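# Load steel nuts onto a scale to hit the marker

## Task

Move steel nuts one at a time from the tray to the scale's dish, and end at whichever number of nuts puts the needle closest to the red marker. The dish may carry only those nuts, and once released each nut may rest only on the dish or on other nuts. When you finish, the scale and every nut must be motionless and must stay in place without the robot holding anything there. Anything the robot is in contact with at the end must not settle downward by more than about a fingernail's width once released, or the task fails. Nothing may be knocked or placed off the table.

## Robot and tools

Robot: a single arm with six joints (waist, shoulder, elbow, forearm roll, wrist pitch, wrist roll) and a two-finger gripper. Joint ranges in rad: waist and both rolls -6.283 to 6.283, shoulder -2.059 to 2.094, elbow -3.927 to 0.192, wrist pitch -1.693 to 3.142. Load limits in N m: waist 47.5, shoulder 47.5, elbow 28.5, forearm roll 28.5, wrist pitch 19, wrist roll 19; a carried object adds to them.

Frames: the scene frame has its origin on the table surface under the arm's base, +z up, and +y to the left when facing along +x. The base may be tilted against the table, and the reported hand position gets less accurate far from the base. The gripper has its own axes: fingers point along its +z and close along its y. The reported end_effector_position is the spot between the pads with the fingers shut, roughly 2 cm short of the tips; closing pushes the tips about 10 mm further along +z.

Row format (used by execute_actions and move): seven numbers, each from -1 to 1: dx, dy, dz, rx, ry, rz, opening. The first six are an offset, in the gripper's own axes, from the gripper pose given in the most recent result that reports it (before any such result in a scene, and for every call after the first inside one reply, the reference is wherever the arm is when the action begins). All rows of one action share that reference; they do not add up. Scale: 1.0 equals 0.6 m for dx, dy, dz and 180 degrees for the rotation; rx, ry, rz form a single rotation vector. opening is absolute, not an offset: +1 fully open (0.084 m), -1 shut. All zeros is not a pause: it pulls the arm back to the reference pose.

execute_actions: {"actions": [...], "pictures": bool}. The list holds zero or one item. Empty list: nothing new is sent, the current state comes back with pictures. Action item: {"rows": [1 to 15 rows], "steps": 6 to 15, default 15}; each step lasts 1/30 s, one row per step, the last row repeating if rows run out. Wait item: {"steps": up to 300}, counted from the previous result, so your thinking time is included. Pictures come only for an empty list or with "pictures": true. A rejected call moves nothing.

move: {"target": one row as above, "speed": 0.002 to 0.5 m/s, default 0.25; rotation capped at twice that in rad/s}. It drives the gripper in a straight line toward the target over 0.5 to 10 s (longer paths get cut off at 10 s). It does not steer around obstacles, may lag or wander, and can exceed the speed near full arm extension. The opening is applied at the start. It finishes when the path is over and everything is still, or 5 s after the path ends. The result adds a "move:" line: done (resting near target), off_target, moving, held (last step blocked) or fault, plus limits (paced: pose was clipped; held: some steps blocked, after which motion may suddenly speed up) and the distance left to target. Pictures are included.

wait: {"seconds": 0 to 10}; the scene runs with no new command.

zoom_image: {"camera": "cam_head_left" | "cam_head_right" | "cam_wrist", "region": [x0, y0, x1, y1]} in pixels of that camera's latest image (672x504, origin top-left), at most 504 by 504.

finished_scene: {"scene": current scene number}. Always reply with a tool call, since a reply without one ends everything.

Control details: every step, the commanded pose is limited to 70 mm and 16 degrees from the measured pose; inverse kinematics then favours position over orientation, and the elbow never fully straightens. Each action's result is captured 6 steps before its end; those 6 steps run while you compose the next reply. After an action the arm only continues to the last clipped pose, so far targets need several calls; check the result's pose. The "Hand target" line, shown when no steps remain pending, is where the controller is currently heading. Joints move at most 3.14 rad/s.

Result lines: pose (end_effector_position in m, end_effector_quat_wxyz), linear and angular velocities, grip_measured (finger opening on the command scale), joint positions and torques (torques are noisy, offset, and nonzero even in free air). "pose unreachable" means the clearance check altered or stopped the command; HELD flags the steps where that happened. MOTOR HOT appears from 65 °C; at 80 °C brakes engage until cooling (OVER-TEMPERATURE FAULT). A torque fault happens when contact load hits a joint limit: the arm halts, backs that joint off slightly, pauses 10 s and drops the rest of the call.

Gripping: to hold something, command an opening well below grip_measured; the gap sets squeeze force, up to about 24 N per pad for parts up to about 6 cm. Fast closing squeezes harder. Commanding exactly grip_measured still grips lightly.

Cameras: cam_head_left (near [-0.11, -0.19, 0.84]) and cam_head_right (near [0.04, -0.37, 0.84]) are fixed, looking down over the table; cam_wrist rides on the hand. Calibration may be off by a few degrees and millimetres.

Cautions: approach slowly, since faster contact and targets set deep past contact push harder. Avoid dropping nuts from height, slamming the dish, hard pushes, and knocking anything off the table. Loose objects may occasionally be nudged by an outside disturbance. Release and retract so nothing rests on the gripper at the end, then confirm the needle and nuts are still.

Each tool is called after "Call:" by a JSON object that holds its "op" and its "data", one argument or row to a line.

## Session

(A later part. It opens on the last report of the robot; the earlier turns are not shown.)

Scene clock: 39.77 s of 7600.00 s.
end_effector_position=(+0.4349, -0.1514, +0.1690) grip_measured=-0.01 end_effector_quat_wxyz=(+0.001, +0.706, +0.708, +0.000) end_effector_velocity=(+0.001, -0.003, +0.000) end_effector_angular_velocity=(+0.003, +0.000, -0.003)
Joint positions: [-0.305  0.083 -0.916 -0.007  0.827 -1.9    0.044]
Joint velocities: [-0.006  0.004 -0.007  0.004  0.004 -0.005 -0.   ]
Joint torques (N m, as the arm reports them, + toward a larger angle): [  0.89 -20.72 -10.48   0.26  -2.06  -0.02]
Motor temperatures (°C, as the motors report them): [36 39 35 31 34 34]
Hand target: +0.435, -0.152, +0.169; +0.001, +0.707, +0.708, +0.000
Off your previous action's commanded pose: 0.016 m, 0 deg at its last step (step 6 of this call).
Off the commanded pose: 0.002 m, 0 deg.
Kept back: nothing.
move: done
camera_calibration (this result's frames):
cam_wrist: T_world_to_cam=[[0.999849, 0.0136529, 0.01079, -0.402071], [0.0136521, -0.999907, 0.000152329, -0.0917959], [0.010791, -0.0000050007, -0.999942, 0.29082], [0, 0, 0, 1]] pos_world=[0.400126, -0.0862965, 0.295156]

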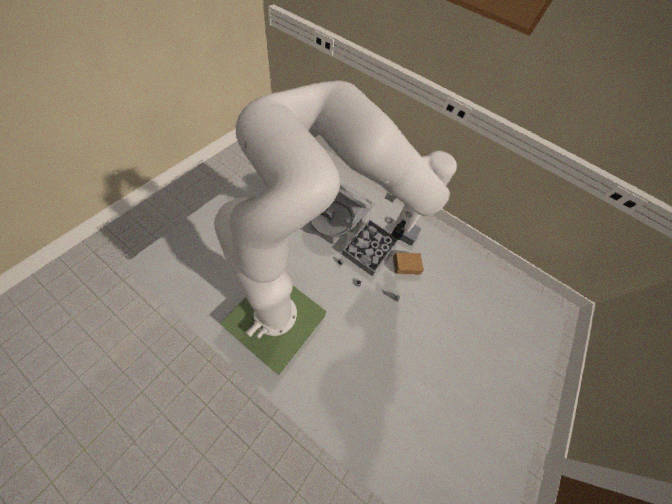

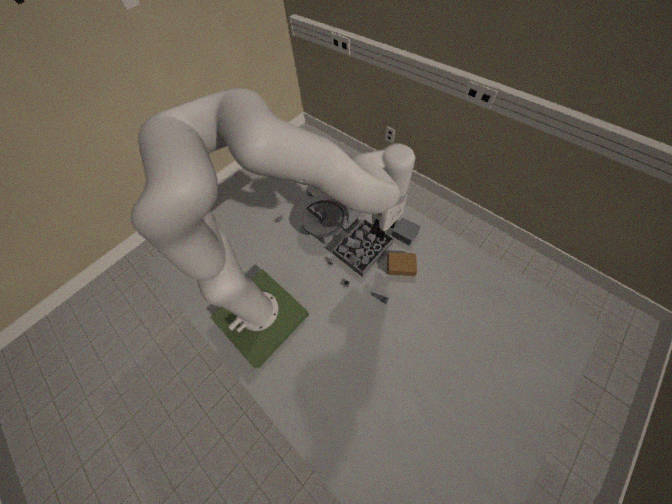

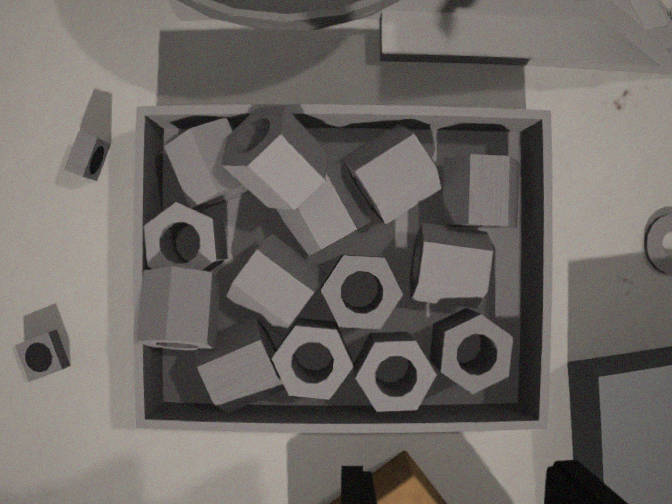

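Call:
{"op": "move", "data": {
  "target": [0.072, -0.15, 0.107, 0, 0, -0.478, 0.1],
  "speed": 0.45
}}

Scene clock: 43.57 s of 7600.00 s.
end_effector_position=(+0.3453, -0.1080, +0.1046) grip_measured=+0.09 end_effector_quat_wxyz=(+0.001, +0.034, +0.999, -0.001) end_effector_velocity=(-0.002, +0.001, -0.002) end_effector_angular_velocity=(+0.007, +0.003, +0.011)
Joint positions: [-0.274 -0.069 -0.502 -0.01   0.564 -3.366  0.048]
Joint velocities: [-0.002  0.001  0.004  0.011  0.    -0.022  0.   ]
Joint torques (N m, as the arm reports them, + toward a larger angle): [  0.93 -15.87  -9.24   0.53  -1.91  -0.19]
Motor temperatures (°C, as the motors report them): [36 39 35 31 34 34]
Hand target: +0.345, -0.108, +0.104; +0.001, +0.033, +0.999, -0.001
Off the commanded pose: 0.001 m, 0 deg.
Kept back: nothing.
move: done
camera_calibration (this result's frames):
cam_wrist: T_world_to_cam=[[0.0560952, 0.998404, 0.00654749, 0.120264], [0.998423, -0.0561069, 0.00162335, -0.2855], [0.00198812, 0.00644611, -0.999977, 0.231084], [0, 0, 0, 1]] pos_world=[0.277844, -0.13758, 0.230755]

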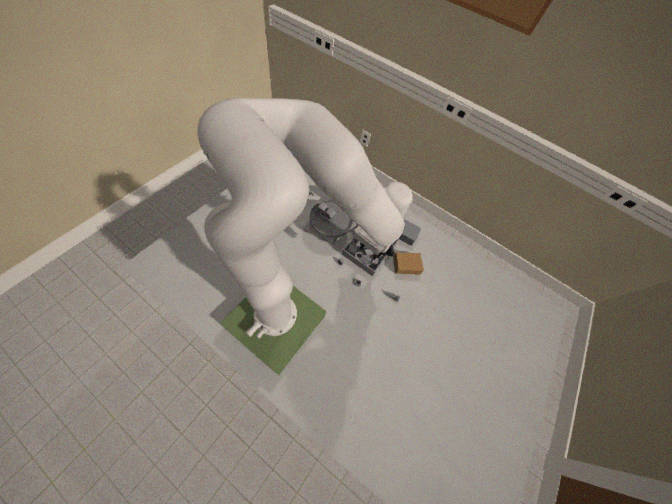

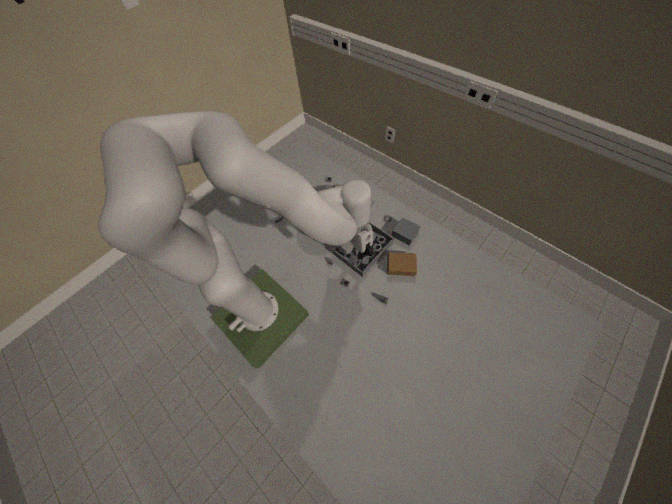

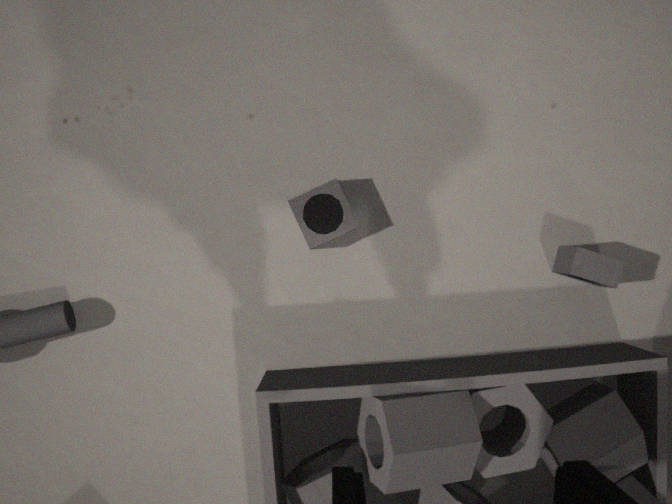

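Call:
{"op": "move", "data": {
  "target": [0.008, -0.003, 0.074, 0, 0, 0, 0.1],
  "speed": 0.08
}}

Scene clock: 45.03 s of 7600.00 s.
end_effector_position=(+0.3408, -0.1094, +0.0606) grip_measured=+0.09 end_effector_quat_wxyz=(+0.002, +0.034, +0.999, -0.001) end_effector_velocity=(-0.001, +0.000, -0.003) end_effector_angular_velocity=(+0.001, +0.004, +0.000)
Joint positions: [-0.283  0.067 -0.477 -0.013  0.403 -3.372  0.048]
Joint velocities: [-0.001  0.011  0.001 -0.002 -0.007  0.     0.   ]
Joint torques (N m, as the arm reports them, + toward a larger angle): [  0.71 -17.18  -7.83   0.5   -1.85   0.01]
Motor temperatures (°C, as the motors report them): [36 39 35 31 34 34]
Hand target: +0.341, -0.109, +0.060; +0.001, +0.034, +0.999, -0.001
Off the commanded pose: 0.000 m, 0 deg.
Kept back: nothing.
move: done
camera_calibration (this result's frames):
cam_wrist: T_world_to_cam=[[0.0559096, 0.998413, 0.00674947, 0.122288], [0.998433, -0.0559255, 0.00220313, -0.280986], [0.0025771, 0.00661571, -0.999975, 0.186932], [0, 0, 0, 1]] pos_world=[0.273227, -0.139045, 0.186721]

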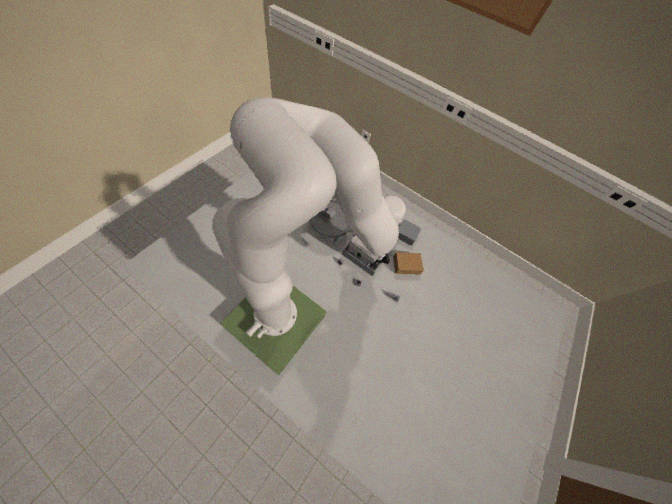

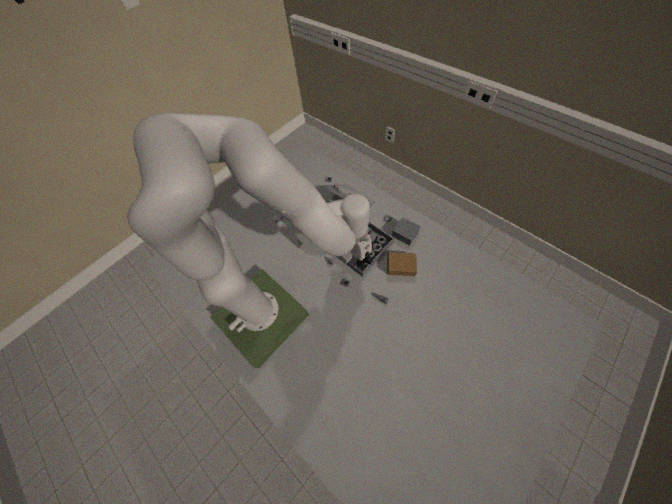

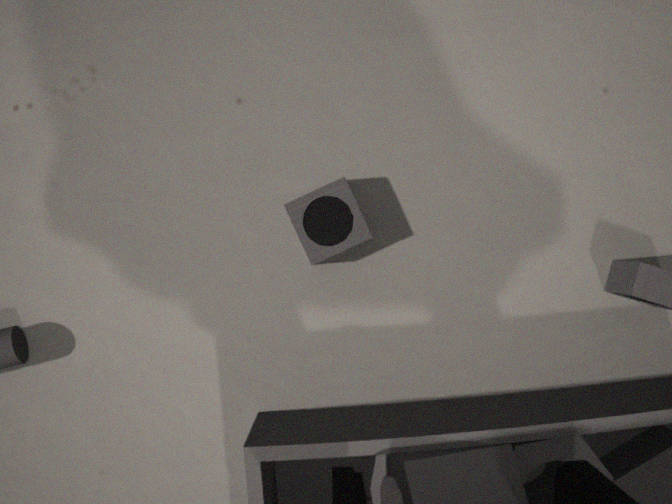

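Call:
{"op": "move", "data": {
  "target": [0, 0, 0.004, 0, 0, 0, 0.1],
  "speed": 0.03
}}

Call:
{"op": "move", "data": {
  "target": [0, 0, 0, 0, 0, 0, -0.7],
  "speed": 0.05
}}

Scene clock: 45.97 s of 7600.00 s.
end_effector_position=(+0.3408, -0.1094, +0.0582) grip_measured=+0.09 end_effector_quat_wxyz=(+0.002, +0.034, +0.999, -0.001) end_effector_velocity=(+0.000, +0.000, -0.001) end_effector_angular_velocity=(+0.001, -0.001, -0.003)
Joint positions: [-0.283  0.075 -0.477 -0.013  0.395 -3.371  0.048]
Joint velocities: [ 0.     0.003 -0.001  0.003 -0.002  0.001 -0.   ]
Joint torques (N m, as the arm reports them, + toward a larger angle): [  0.99 -16.98  -7.75   0.31  -1.86   0.05]
Motor temperatures (°C, as the motors report them): [36 39 35 31 34 34]
Hand target: +0.341, -0.109, +0.058; +0.002, +0.034, +0.999, -0.001
Off the commanded pose: 0.000 m, 0 deg.
Kept back: nothing.
move: done
camera_calibration (this result's frames):
cam_wrist: T_world_to_cam=[[0.0559029, 0.998413, 0.00677263, 0.1223], [0.998433, -0.0559188, 0.00218161, -0.280982], [0.00255687, 0.00664006, -0.999975, 0.184591], [0, 0, 0, 1]] pos_world=[0.273233, -0.139044, 0.184371]

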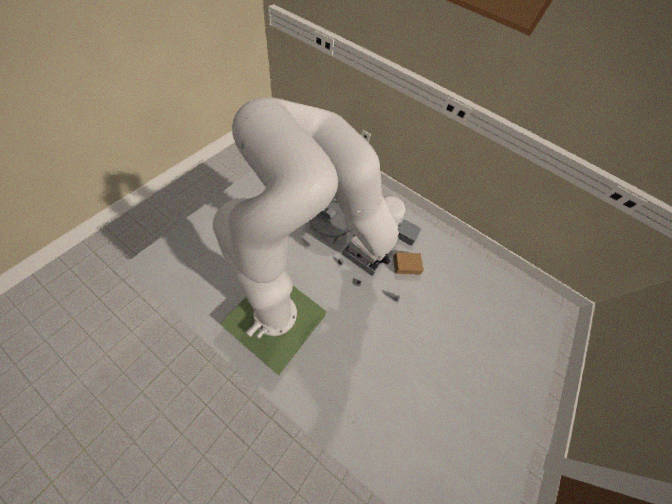

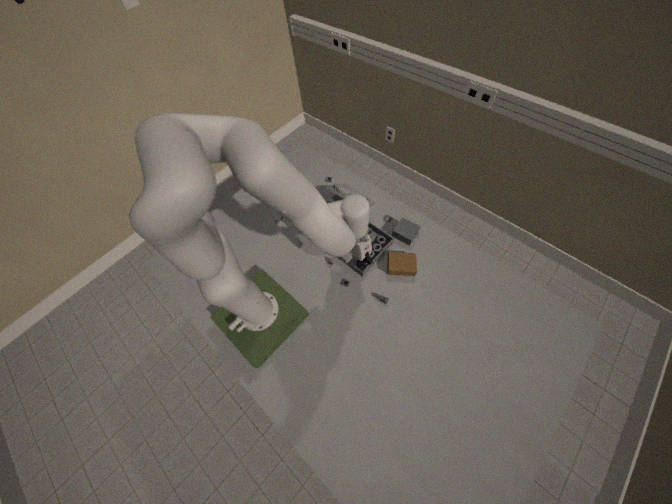

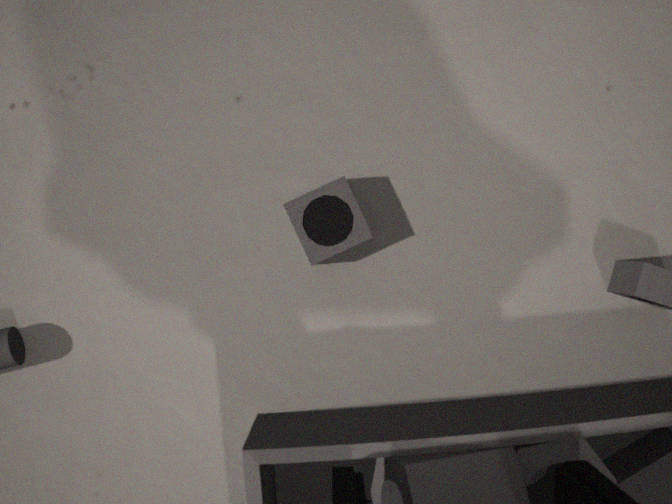

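Scene clock: 46.47 s of 7600.00 s.
end_effector_position=(+0.3408, -0.1094, +0.0582) grip_measured=-0.34 end_effector_quat_wxyz=(+0.002, +0.034, +0.999, -0.001) end_effector_velocity=(-0.000, +0.000, +0.000) end_effector_angular_velocity=(+0.000, +0.001, -0.000)
Joint positions: [-0.283  0.075 -0.477 -0.013  0.395 -3.371  0.029]
Joint velocities: [-0.    -0.    -0.     0.001  0.001 -0.    -0.   ]
Joint torques (N m, as the arm reports them, + toward a larger angle): [ -0.22 -16.36  -8.28   0.42  -2.01  -0.04]
Motor temperatures (°C, as the motors report them): [36 39 35 31 34 34]
Hand target: +0.341, -0.109, +0.058; +0.002, +0.034, +0.999, -0.001
Off the commanded pose: 0.000 m, 0 deg.
Kept back: nothing.
move: done
camera_calibration (this result's frames):
cam_wrist: T_world_to_cam=[[0.0557372, 0.998422, 0.00680484, 0.122281], [0.998442, -0.0557526, 0.00210448, -0.280948], [0.00248054, 0.00667694, -0.999975, 0.184605], [0, 0, 0, 1]] pos_world=[0.273236, -0.138984, 0.18436]

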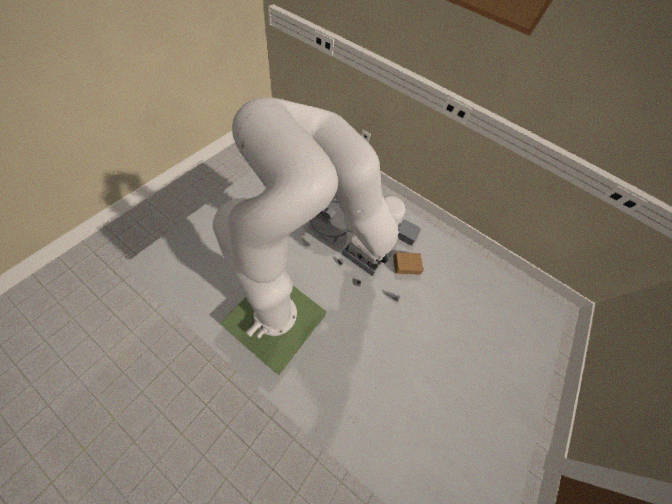

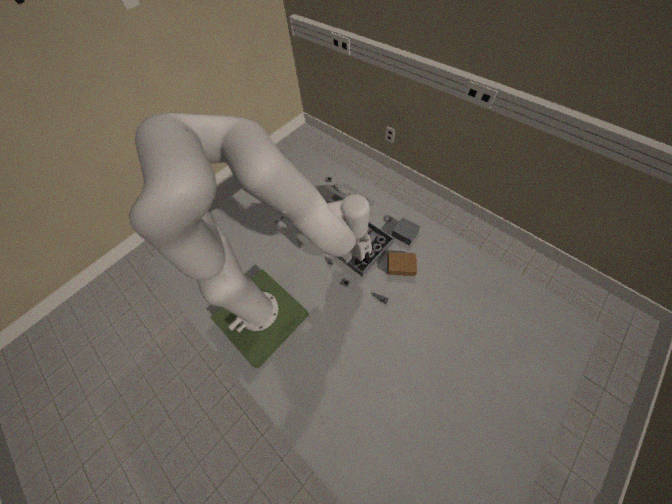

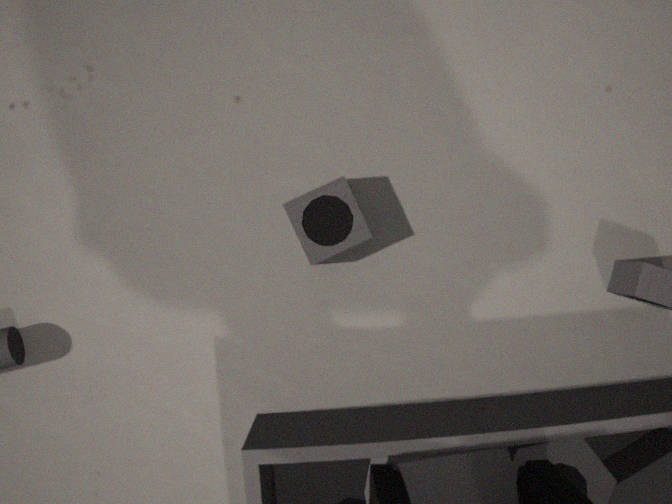

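Gripped at -0.34. Lift slowly and check.

Call:
{"op": "move", "data": {
  "target": [0, 0, -0.11, 0, 0, 0, -0.8],
  "speed": 0.12
}}

Scene clock: 47.70 s of 7600.00 s.
end_effector_position=(+0.3402, -0.1094, +0.1236) grip_measured=-0.34 end_effector_quat_wxyz=(+0.001, +0.034, +0.999, -0.001) end_effector_velocity=(+0.000, -0.000, +0.003) end_effector_angular_velocity=(-0.000, -0.001, +0.000)
Joint positions: [-0.281 -0.14  -0.498 -0.009  0.632 -3.374  0.029]
Joint velocities: [ 0.    -0.008 -0.003  0.     0.01   0.    -0.   ]
Joint torques (N m, as the arm reports them, + toward a larger angle): [  0.64 -15.42  -9.85   0.29  -2.09   0.06]
Motor temperatures (°C, as the motors report them): [36 39 35 31 34 34]
Hand target: +0.340, -0.109, +0.124; +0.002, +0.034, +0.999, -0.001
Off the commanded pose: 0.001 m, 0 deg.
Kept back: nothing.
move: done
camera_calibration (this result's frames):
cam_wrist: T_world_to_cam=[[0.0560072, 0.998409, 0.00656923, 0.121802], [0.998429, -0.0560164, 0.0012309, -0.280479], [0.00159693, 0.00648997, -0.999978, 0.250293], [0, 0, 0, 1]] pos_world=[0.272817, -0.138944, 0.249832]

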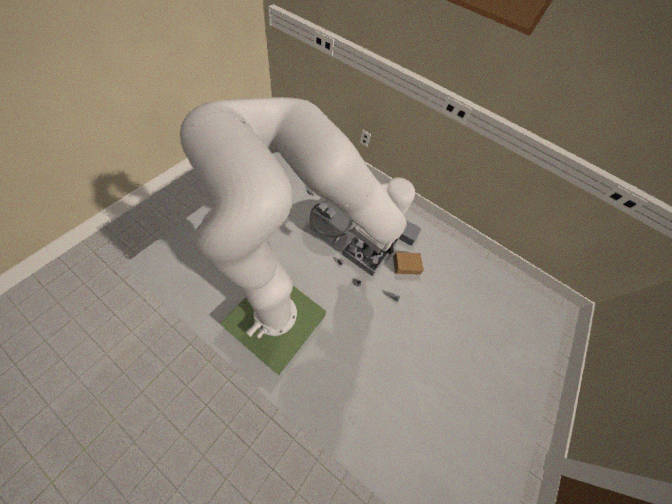

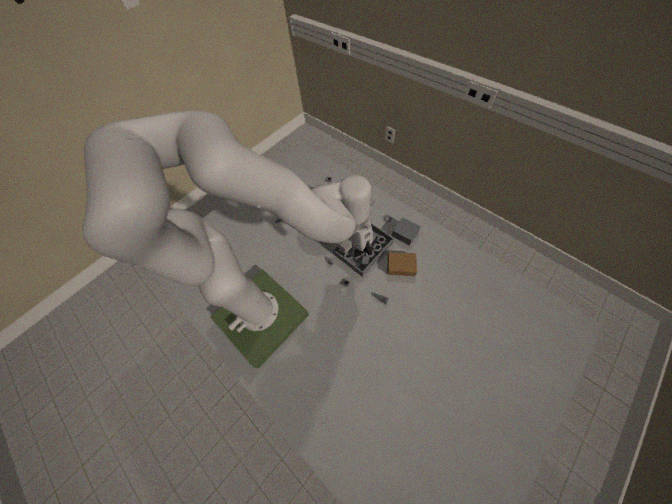

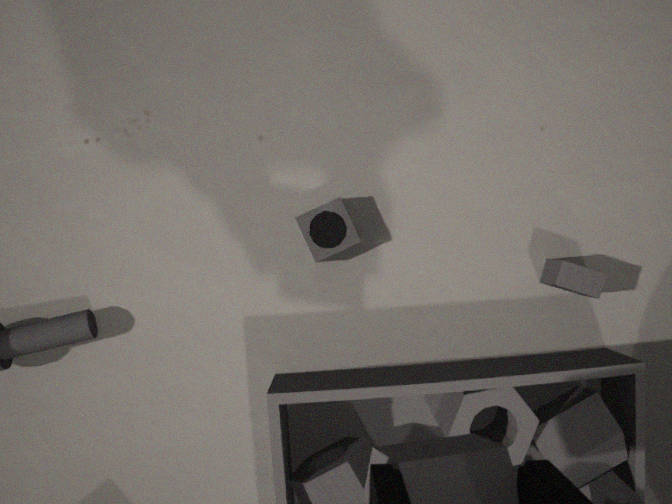

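Call:
{"op": "move", "data": {
  "target": [0.007, 0.3495, -0.03, 0, 0, -0.022, -0.8],
  "speed": 0.25
}}

Call:
{"op": "move", "data": {
  "target": [0, 0, 0.045, 0, 0, 0, -0.8],
  "speed": 0.06
}}

Scene clock: 49.53 s of 7600.00 s.
end_effector_position=(+0.3510, +0.0991, +0.1413) grip_measured=-0.34 end_effector_quat_wxyz=(+0.002, -0.000, +1.000, -0.002) end_effector_velocity=(+0.001, +0.002, +0.001) end_effector_angular_velocity=(-0.001, -0.002, -0.000)
Joint positions: [ 0.308 -0.157 -0.542 -0.016  0.697 -2.849  0.029]
Joint velocities: [ 0.006  0.003 -0.005 -0.002  0.001  0.008  0.   ]
Joint torques (N m, as the arm reports them, + toward a larger angle): [  0.73 -15.58 -10.48   0.58  -1.87  -0.06]
Motor temperatures (°C, as the motors report them): [36 39 35 31 34 34]
Hand target: +0.351, +0.099, +0.141; +0.002, -0.001, +1.000, -0.002
Off the commanded pose: 0.001 m, 0 deg.
Kept back: nothing.
move: done
camera_calibration (this result's frames):
cam_wrist: T_world_to_cam=[[-0.0125516, 0.999912, 0.00437288, -0.0628461], [0.99992, 0.0125443, 0.00169348, -0.286906], [0.00163848, 0.00439378, -0.999989, 0.266766], [0, 0, 0, 1]] pos_world=[0.285657, 0.0652675, 0.267524]

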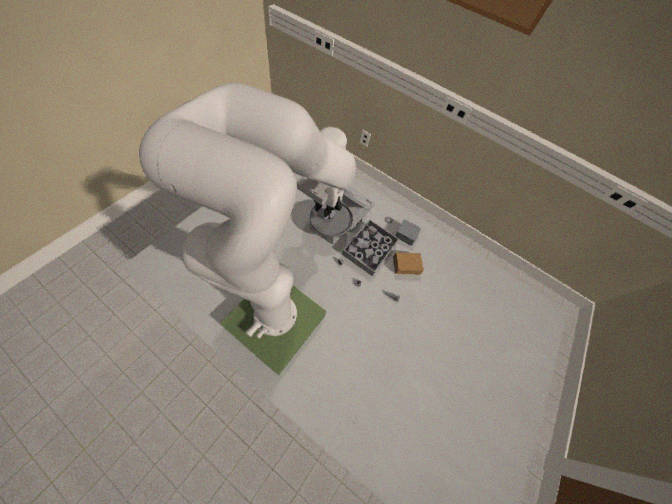

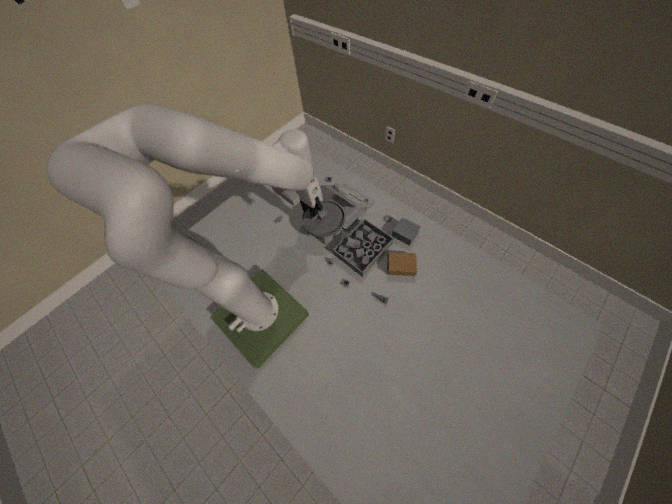

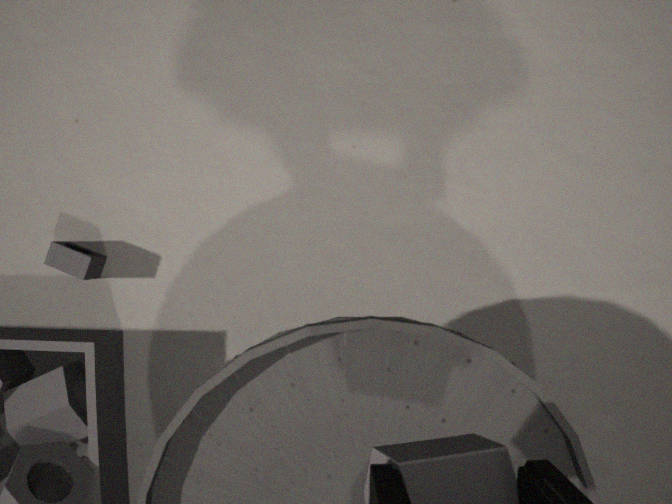

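Scene clock: 50.37 s of 7600.00 s.
end_effector_position=(+0.3511, +0.0991, +0.1147) grip_measured=-0.34 end_effector_quat_wxyz=(+0.002, -0.001, +1.000, -0.002) end_effector_velocity=(+0.000, +0.000, -0.002) end_effector_angular_velocity=(+0.001, -0.001, -0.001)
Joint positions: [ 0.307 -0.084 -0.522 -0.018  0.603 -2.848  0.029]
Joint velocities: [ 0.     0.006  0.001  0.001 -0.008  0.001 -0.   ]
Joint torques (N m, as the arm reports them, + toward a larger angle): [  0.6  -16.18  -9.6    0.52  -1.97   0.  ]
Motor temperatures (°C, as the motors report them): [36 39 35 31 34 34]
Hand target: +0.351, +0.099, +0.114; +0.001, -0.001, +1.000, -0.002
Off the commanded pose: 0.000 m, 0 deg.
Kept back: nothing.
move: done
camera_calibration (this result's frames):
cam_wrist: T_world_to_cam=[[-0.0126771, 0.999909, 0.00464169, -0.0627344], [0.999918, 0.0126678, 0.00204231, -0.287096], [0.00198332, 0.0046672, -0.999987, 0.239981], [0, 0, 0, 1]] pos_world=[0.285801, 0.0652456, 0.240855]

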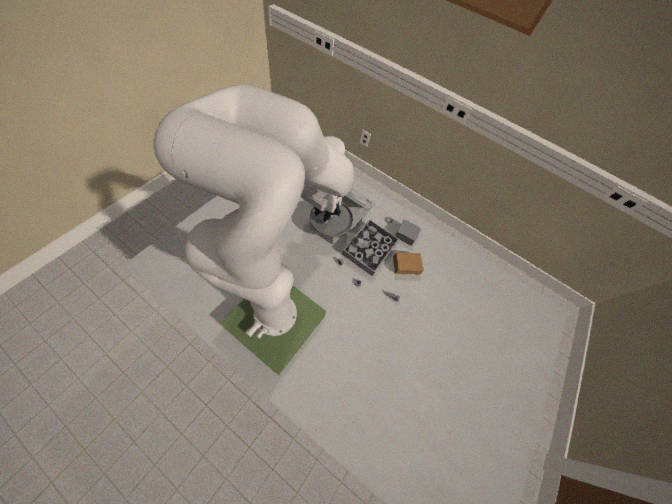

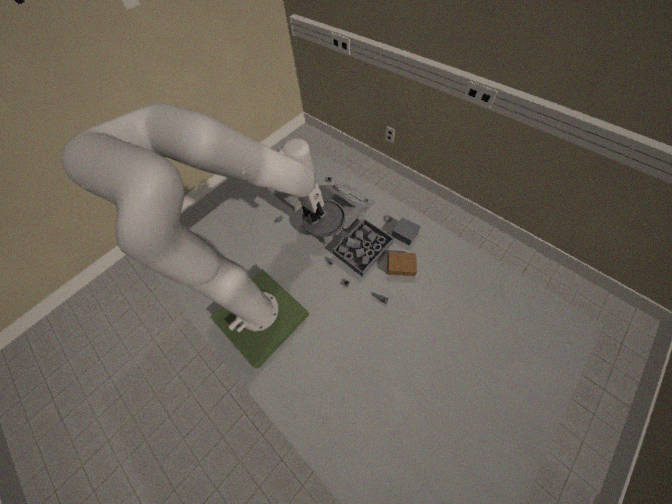

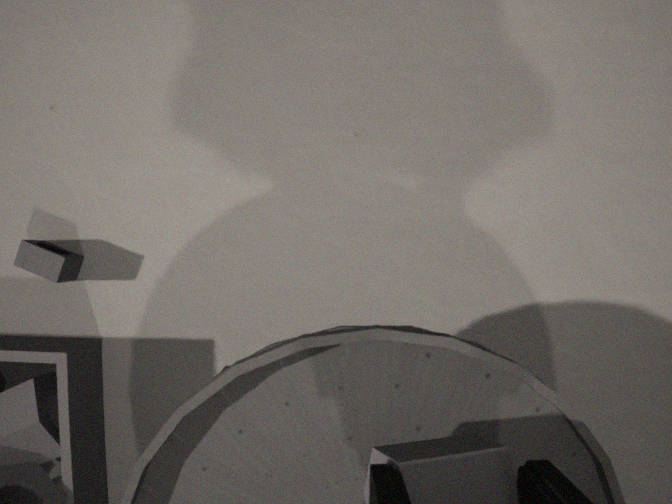

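Call:
{"op": "move", "data": {
  "target": [0, -0.01, 0.006, -0.083, 0, 0, -0.8],
  "speed": 0.15
}}

Scene clock: 51.97 s of 7600.00 s.
end_effector_position=(+0.3511, +0.0933, +0.1111) grip_measured=-0.34 end_effector_quat_wxyz=(+0.002, -0.001, +0.992, +0.128) end_effector_velocity=(-0.000, -0.000, -0.000) end_effector_angular_velocity=(+0.012, +0.001, +0.004)
Joint positions: [ 0.197 -0.089 -0.487  0.464  0.577 -3.364  0.029]
Joint velocities: [-0.006  0.002 -0.001  0.02   0.005 -0.027 -0.   ]
Joint torques (N m, as the arm reports them, + toward a larger angle): [  1.03 -15.44  -9.42   0.43  -1.63  -0.03]
Motor temperatures (°C, as the motors report them): [36 39 35 31 34 34]
Hand target: +0.351, +0.093, +0.111; +0.002, -0.001, +0.992, +0.128
Off the commanded pose: 0.000 m, 0 deg.
Kept back: nothing.
move: done
camera_calibration (this result's frames):
cam_wrist: T_world_to_cam=[[-0.0136338, 0.965113, 0.26148, -0.0818621], [0.999905, 0.0126437, 0.00546862, -0.287311], [0.00197176, 0.26153, -0.965193, 0.208596], [0, 0, 0, 1]] pos_world=[0.285756, 0.0280847, 0.224312]

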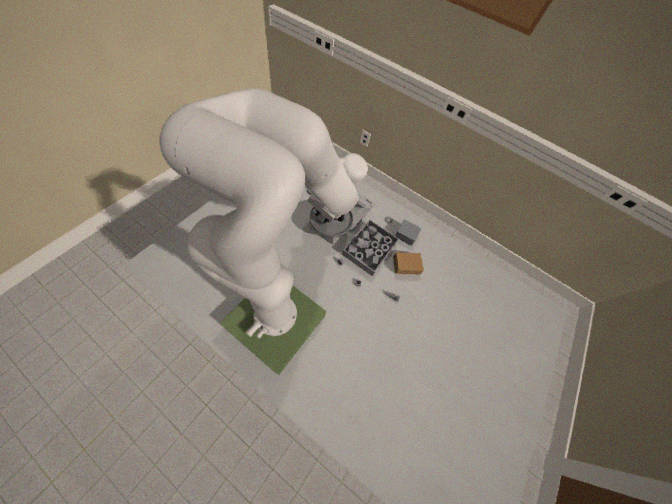

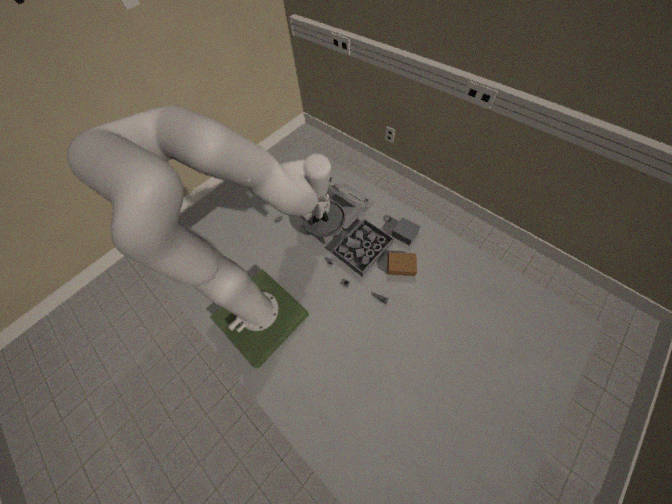

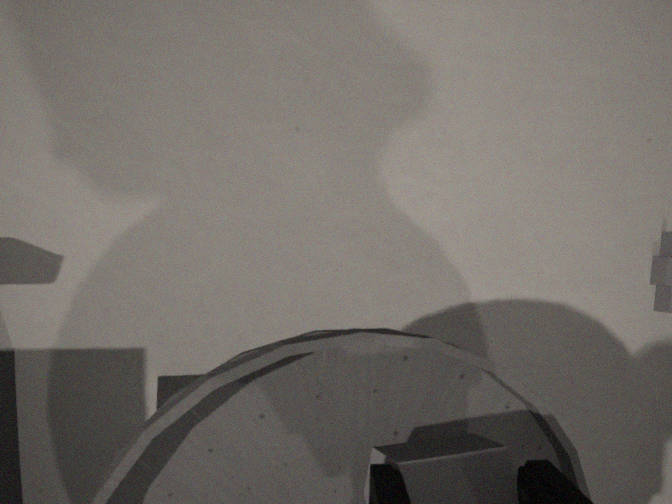

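Call:
{"op": "move", "data": {
  "target": [0, -0.0022, 0.008, 0, 0, 0, -0.8],
  "speed": 0.03
}}

Scene clock: 52.90 s of 7600.00 s.
end_effector_position=(+0.3511, +0.0933, +0.1062) grip_measured=-0.34 end_effector_quat_wxyz=(+0.002, -0.001, +0.992, +0.128) end_effector_velocity=(+0.001, +0.000, +0.000) end_effector_angular_velocity=(+0.001, -0.004, +0.000)
Joint positions: [ 0.199 -0.073 -0.486  0.476  0.561 -3.376  0.029]
Joint velocities: [ 0.001  0.001 -0.001  0.003 -0.004 -0.004  0.   ]
Joint torques (N m, as the arm reports them, + toward a larger angle): [  0.99 -15.81  -9.08   0.37  -1.59  -0.12]
Motor temperatures (°C, as the motors report them): [36 39 35 31 34 34]
Hand target: +0.351, +0.093, +0.106; +0.002, -0.001, +0.992, +0.128
Off the commanded pose: 0.000 m, 0 deg.
Kept back: nothing.
move: done
camera_calibration (this result's frames):
cam_wrist: T_world_to_cam=[[-0.0136425, 0.965103, 0.261513, -0.0805499], [0.999905, 0.0126689, 0.00540842, -0.287281], [0.00190659, 0.261562, -0.965185, 0.203952], [0, 0, 0, 1]] pos_world=[0.285766, 0.0280324, 0.21947]

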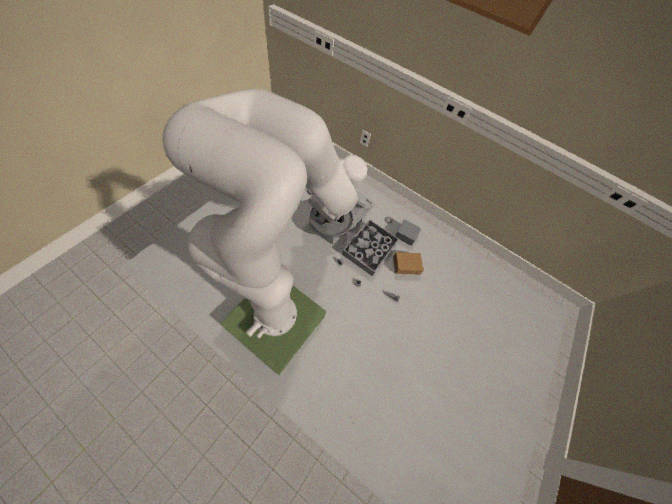

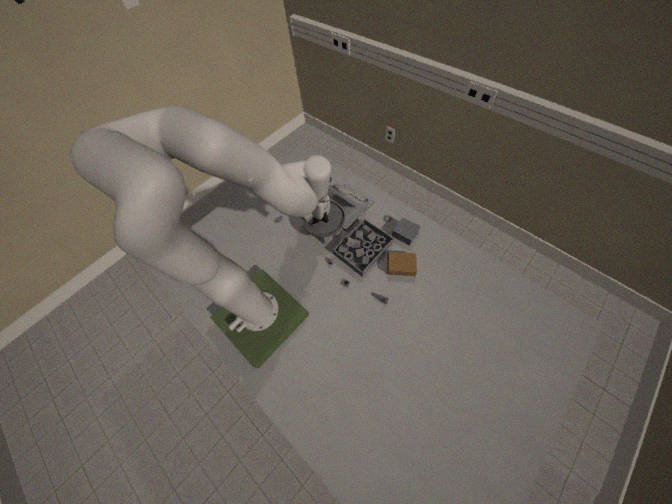

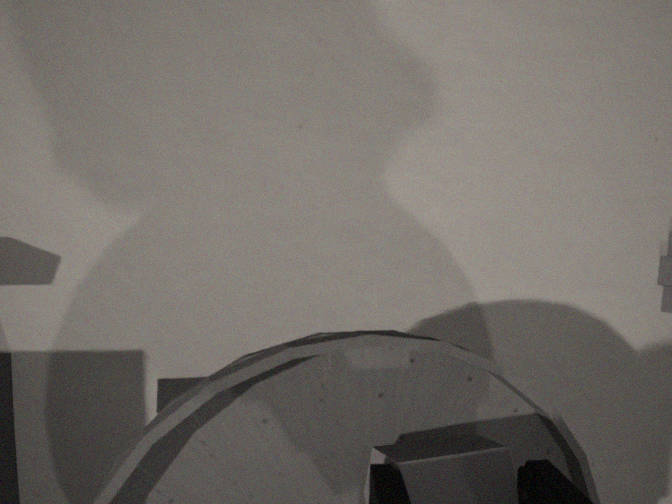

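Not yet touching; 4 mm more.

Call:
{"op": "move", "data": {
  "target": [0, -0.0018, 0.0065, 0, 0, 0, -0.8],
  "speed": 0.03
}}

Scene clock: 53.83 s of 7600.00 s.
end_effector_position=(+0.3514, +0.0933, +0.1026) grip_measured=-0.33 end_effector_quat_wxyz=(+0.002, -0.001, +0.992, +0.128) end_effector_velocity=(-0.000, -0.000, -0.002) end_effector_angular_velocity=(-0.001, +0.001, -0.001)
Joint positions: [ 0.201 -0.061 -0.486  0.486  0.549 -3.386  0.029]
Joint velocities: [ 0.001  0.005  0.001  0.004 -0.006 -0.004  0.   ]
Joint torques (N m, as the arm reports them, + toward a larger angle): [  1.05 -13.36  -8.25   0.35  -1.85  -0.16]
Motor temperatures (°C, as the motors report them): [36 39 35 31 34 34]
Hand target: +0.351, +0.093, +0.102; +0.002, -0.001, +0.992, +0.128
Off the commanded pose: 0.001 m, 0 deg.
Kept back: nothing.
move: done
camera_calibration (this result's frames):
cam_wrist: T_world_to_cam=[[-0.0138131, 0.965063, 0.261655, -0.0795354], [0.9999, 0.0125775, 0.00639614, -0.287722], [0.0028817, 0.261717, -0.96514, 0.200127], [0, 0, 0, 1]] pos_world=[0.286018, 0.0279986, 0.215802]

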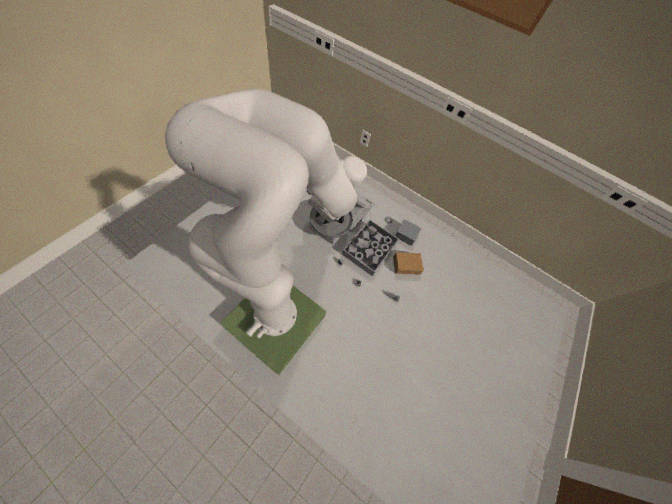

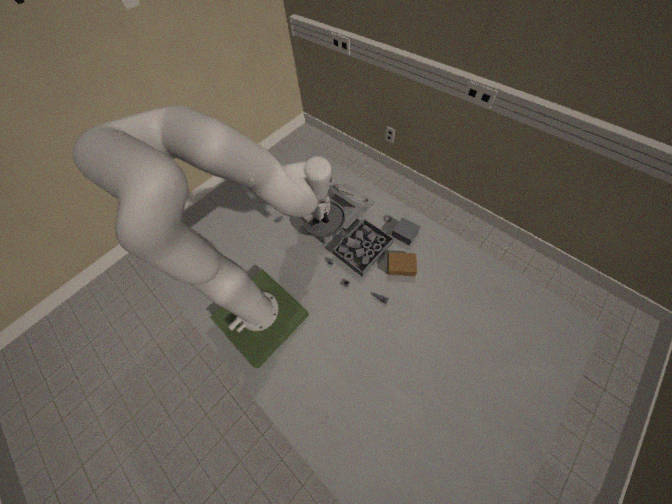

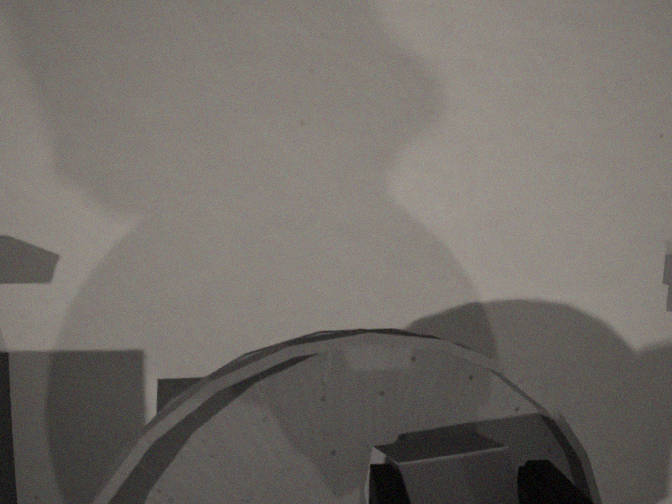

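Call:
{"op": "execute_actions", "data": {
  "actions": [
    {"rows": [[0,0.0005,-0.002,0,0,0,-0.8],[0,0.001,-0.004,0,0,0,-0.8],[0,0.001,-0.004,0,0,0,-0.8],[0,0.001,-0.004,0,0,0,-0.8],[0,0.001,-0.004,0,0,0,-0.8],[0,0.001,-0.004,0,0,0,-0.8],[0,0.001,-0.004,0,0,0,0.0]], "steps": 15}
  ]
}}

Call:
{"op": "move", "data": {
  "target": [0, 0, -0.062, 0, 0, 0, 0.0],
  "speed": 0.2
}}

Call:
{"op": "move", "data": {
  "target": [-0.1827, -0.297, 0.0188, 0.0617, -0.0684, 0.530, -0.05],
  "speed": 0.45
}}

Scene clock: 55.97 s of 7600.00 s.
end_effector_position=(+0.3508, +0.0932, +0.1043) grip_measured=-0.14 end_effector_quat_wxyz=(+0.001, -0.001, +0.992, +0.128) end_effector_velocity=(-0.006, -0.001, -0.003) end_effector_angular_velocity=(-0.002, +0.017, -0.001)
Joint positions: [ 0.2   -0.067 -0.485  0.48   0.556 -3.38   0.038]
Joint velocities: [-0.001 -0.002  0.008 -0.006  0.01   0.007  0.136]
Joint torques (N m, as the arm reports them, + toward a larger angle): [  0.83 -15.01  -8.65   0.41  -1.82   0.  ]
Motor temperatures (°C, as the motors report them): [36 39 35 31 34 34]
Steps of this call (steps 1 to 55: nothing new was sent; steps 56 to 64: the first 9 steps of this action). Readings (end_effector_position):
56: (+0.3511, +0.0933, +0.1022)
57: (+0.3510, +0.0932, +0.1024)
59: (+0.3510, +0.0932, +0.1033)
63: (+0.3509, +0.0932, +0.1043)
64: the state above

Scene clock: 57.13 s of 7600.00 s.
end_effector_position=(+0.3509, +0.0838, +0.1405) grip_measured=-0.01 end_effector_quat_wxyz=(+0.002, -0.001, +0.992, +0.128) end_effector_velocity=(+0.000, -0.000, +0.003) end_effector_angular_velocity=(-0.001, -0.001, +0.003)
Joint positions: [ 0.155 -0.18  -0.499  0.401  0.681 -3.328  0.044]
Joint velocities: [-0.002 -0.009 -0.002 -0.006  0.01   0.003  0.   ]
Joint torques (N m, as the arm reports them, + toward a larger angle): [  1.13 -14.14  -9.82   0.59  -1.54  -0.02]
Motor temperatures (°C, as the motors report them): [36 39 35 31 34 34]
Hand target: +0.351, +0.084, +0.141; +0.002, -0.001, +0.992, +0.128
Off your previous action's commanded pose: 0.001 m, 0 deg at its last step (step 6 of this call).
Off the commanded pose: 0.001 m, 0 deg.
Kept back: nothing.
move: done
camera_calibration (this result's frames):
cam_wrist: T_world_to_cam=[[-0.0134587, 0.965116, 0.261477, -0.080383], [0.999908, 0.0124816, 0.00539732, -0.287209], [0.00194539, 0.261526, -0.965195, 0.239462], [0, 0, 0, 1]] pos_world=[0.285635, 0.0185381, 0.253696]

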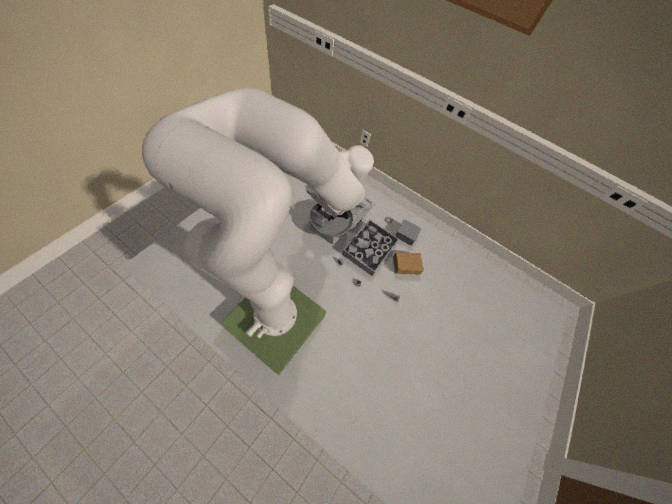

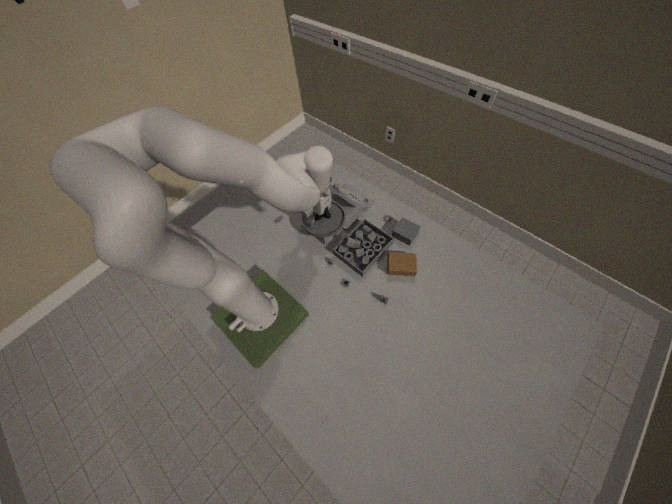

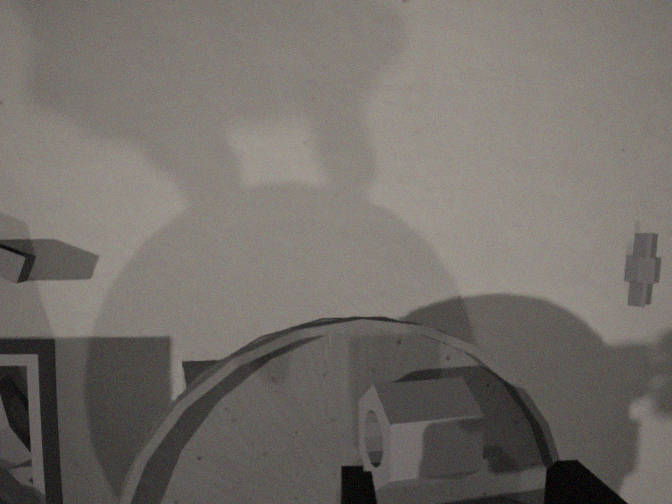

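Scene clock: 59.63 s of 7600.00 s.
end_effector_position=(+0.4603, -0.0854, +0.0847) grip_measured=-0.06 end_effector_quat_wxyz=(+0.001, +0.742, +0.670, +0.002) end_effector_velocity=(+0.001, -0.000, -0.000) end_effector_angular_velocity=(-0.005, +0.002, -0.007)
Joint positions: [-0.156  0.284 -0.893 -0.006  0.603 -1.646  0.041]
Joint velocities: [ 0.001  0.004 -0.006 -0.01   0.003  0.016 -0.   ]
Joint torques (N m, as the arm reports them, + toward a larger angle): [  0.95 -22.76  -9.16   0.35  -1.99  -0.21]
Motor temperatures (°C, as the motors report them): [36 39 35 31 34 34]
Hand target: +0.460, -0.086, +0.085; +0.001, +0.743, +0.670, +0.001
Off the commanded pose: 0.001 m, 0 deg.
Kept back: nothing.
move: done
camera_calibration (this result's frames):
cam_wrist: T_world_to_cam=[[0.995803, -0.0908356, 0.0111731, -0.434576], [-0.0908092, -0.995864, -0.0028472, 0.0224685], [0.0113855, 0.00182063, -0.999934, 0.206101], [0, 0, 0, 1]] pos_world=[0.432446, -0.0174746, 0.211007]

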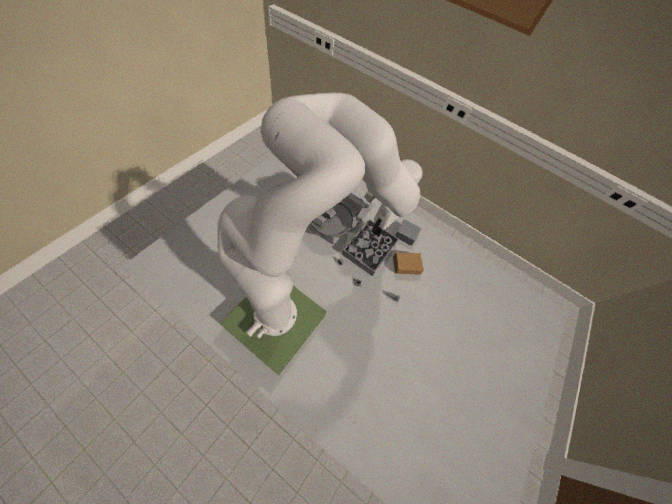

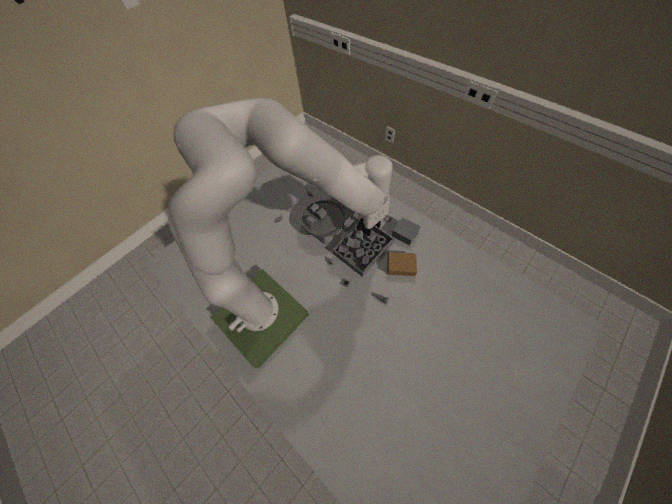

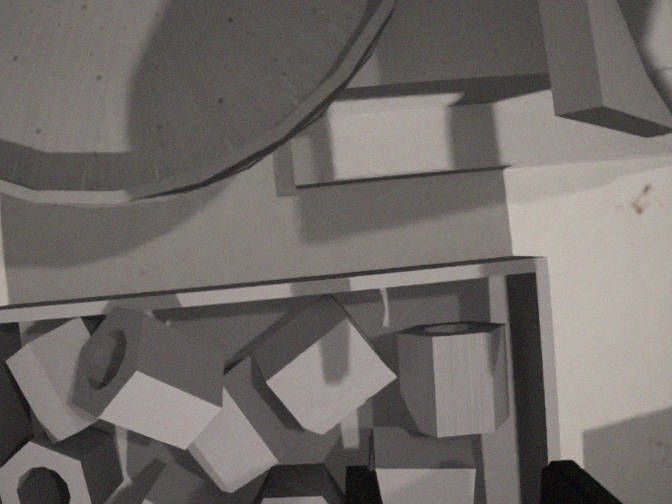

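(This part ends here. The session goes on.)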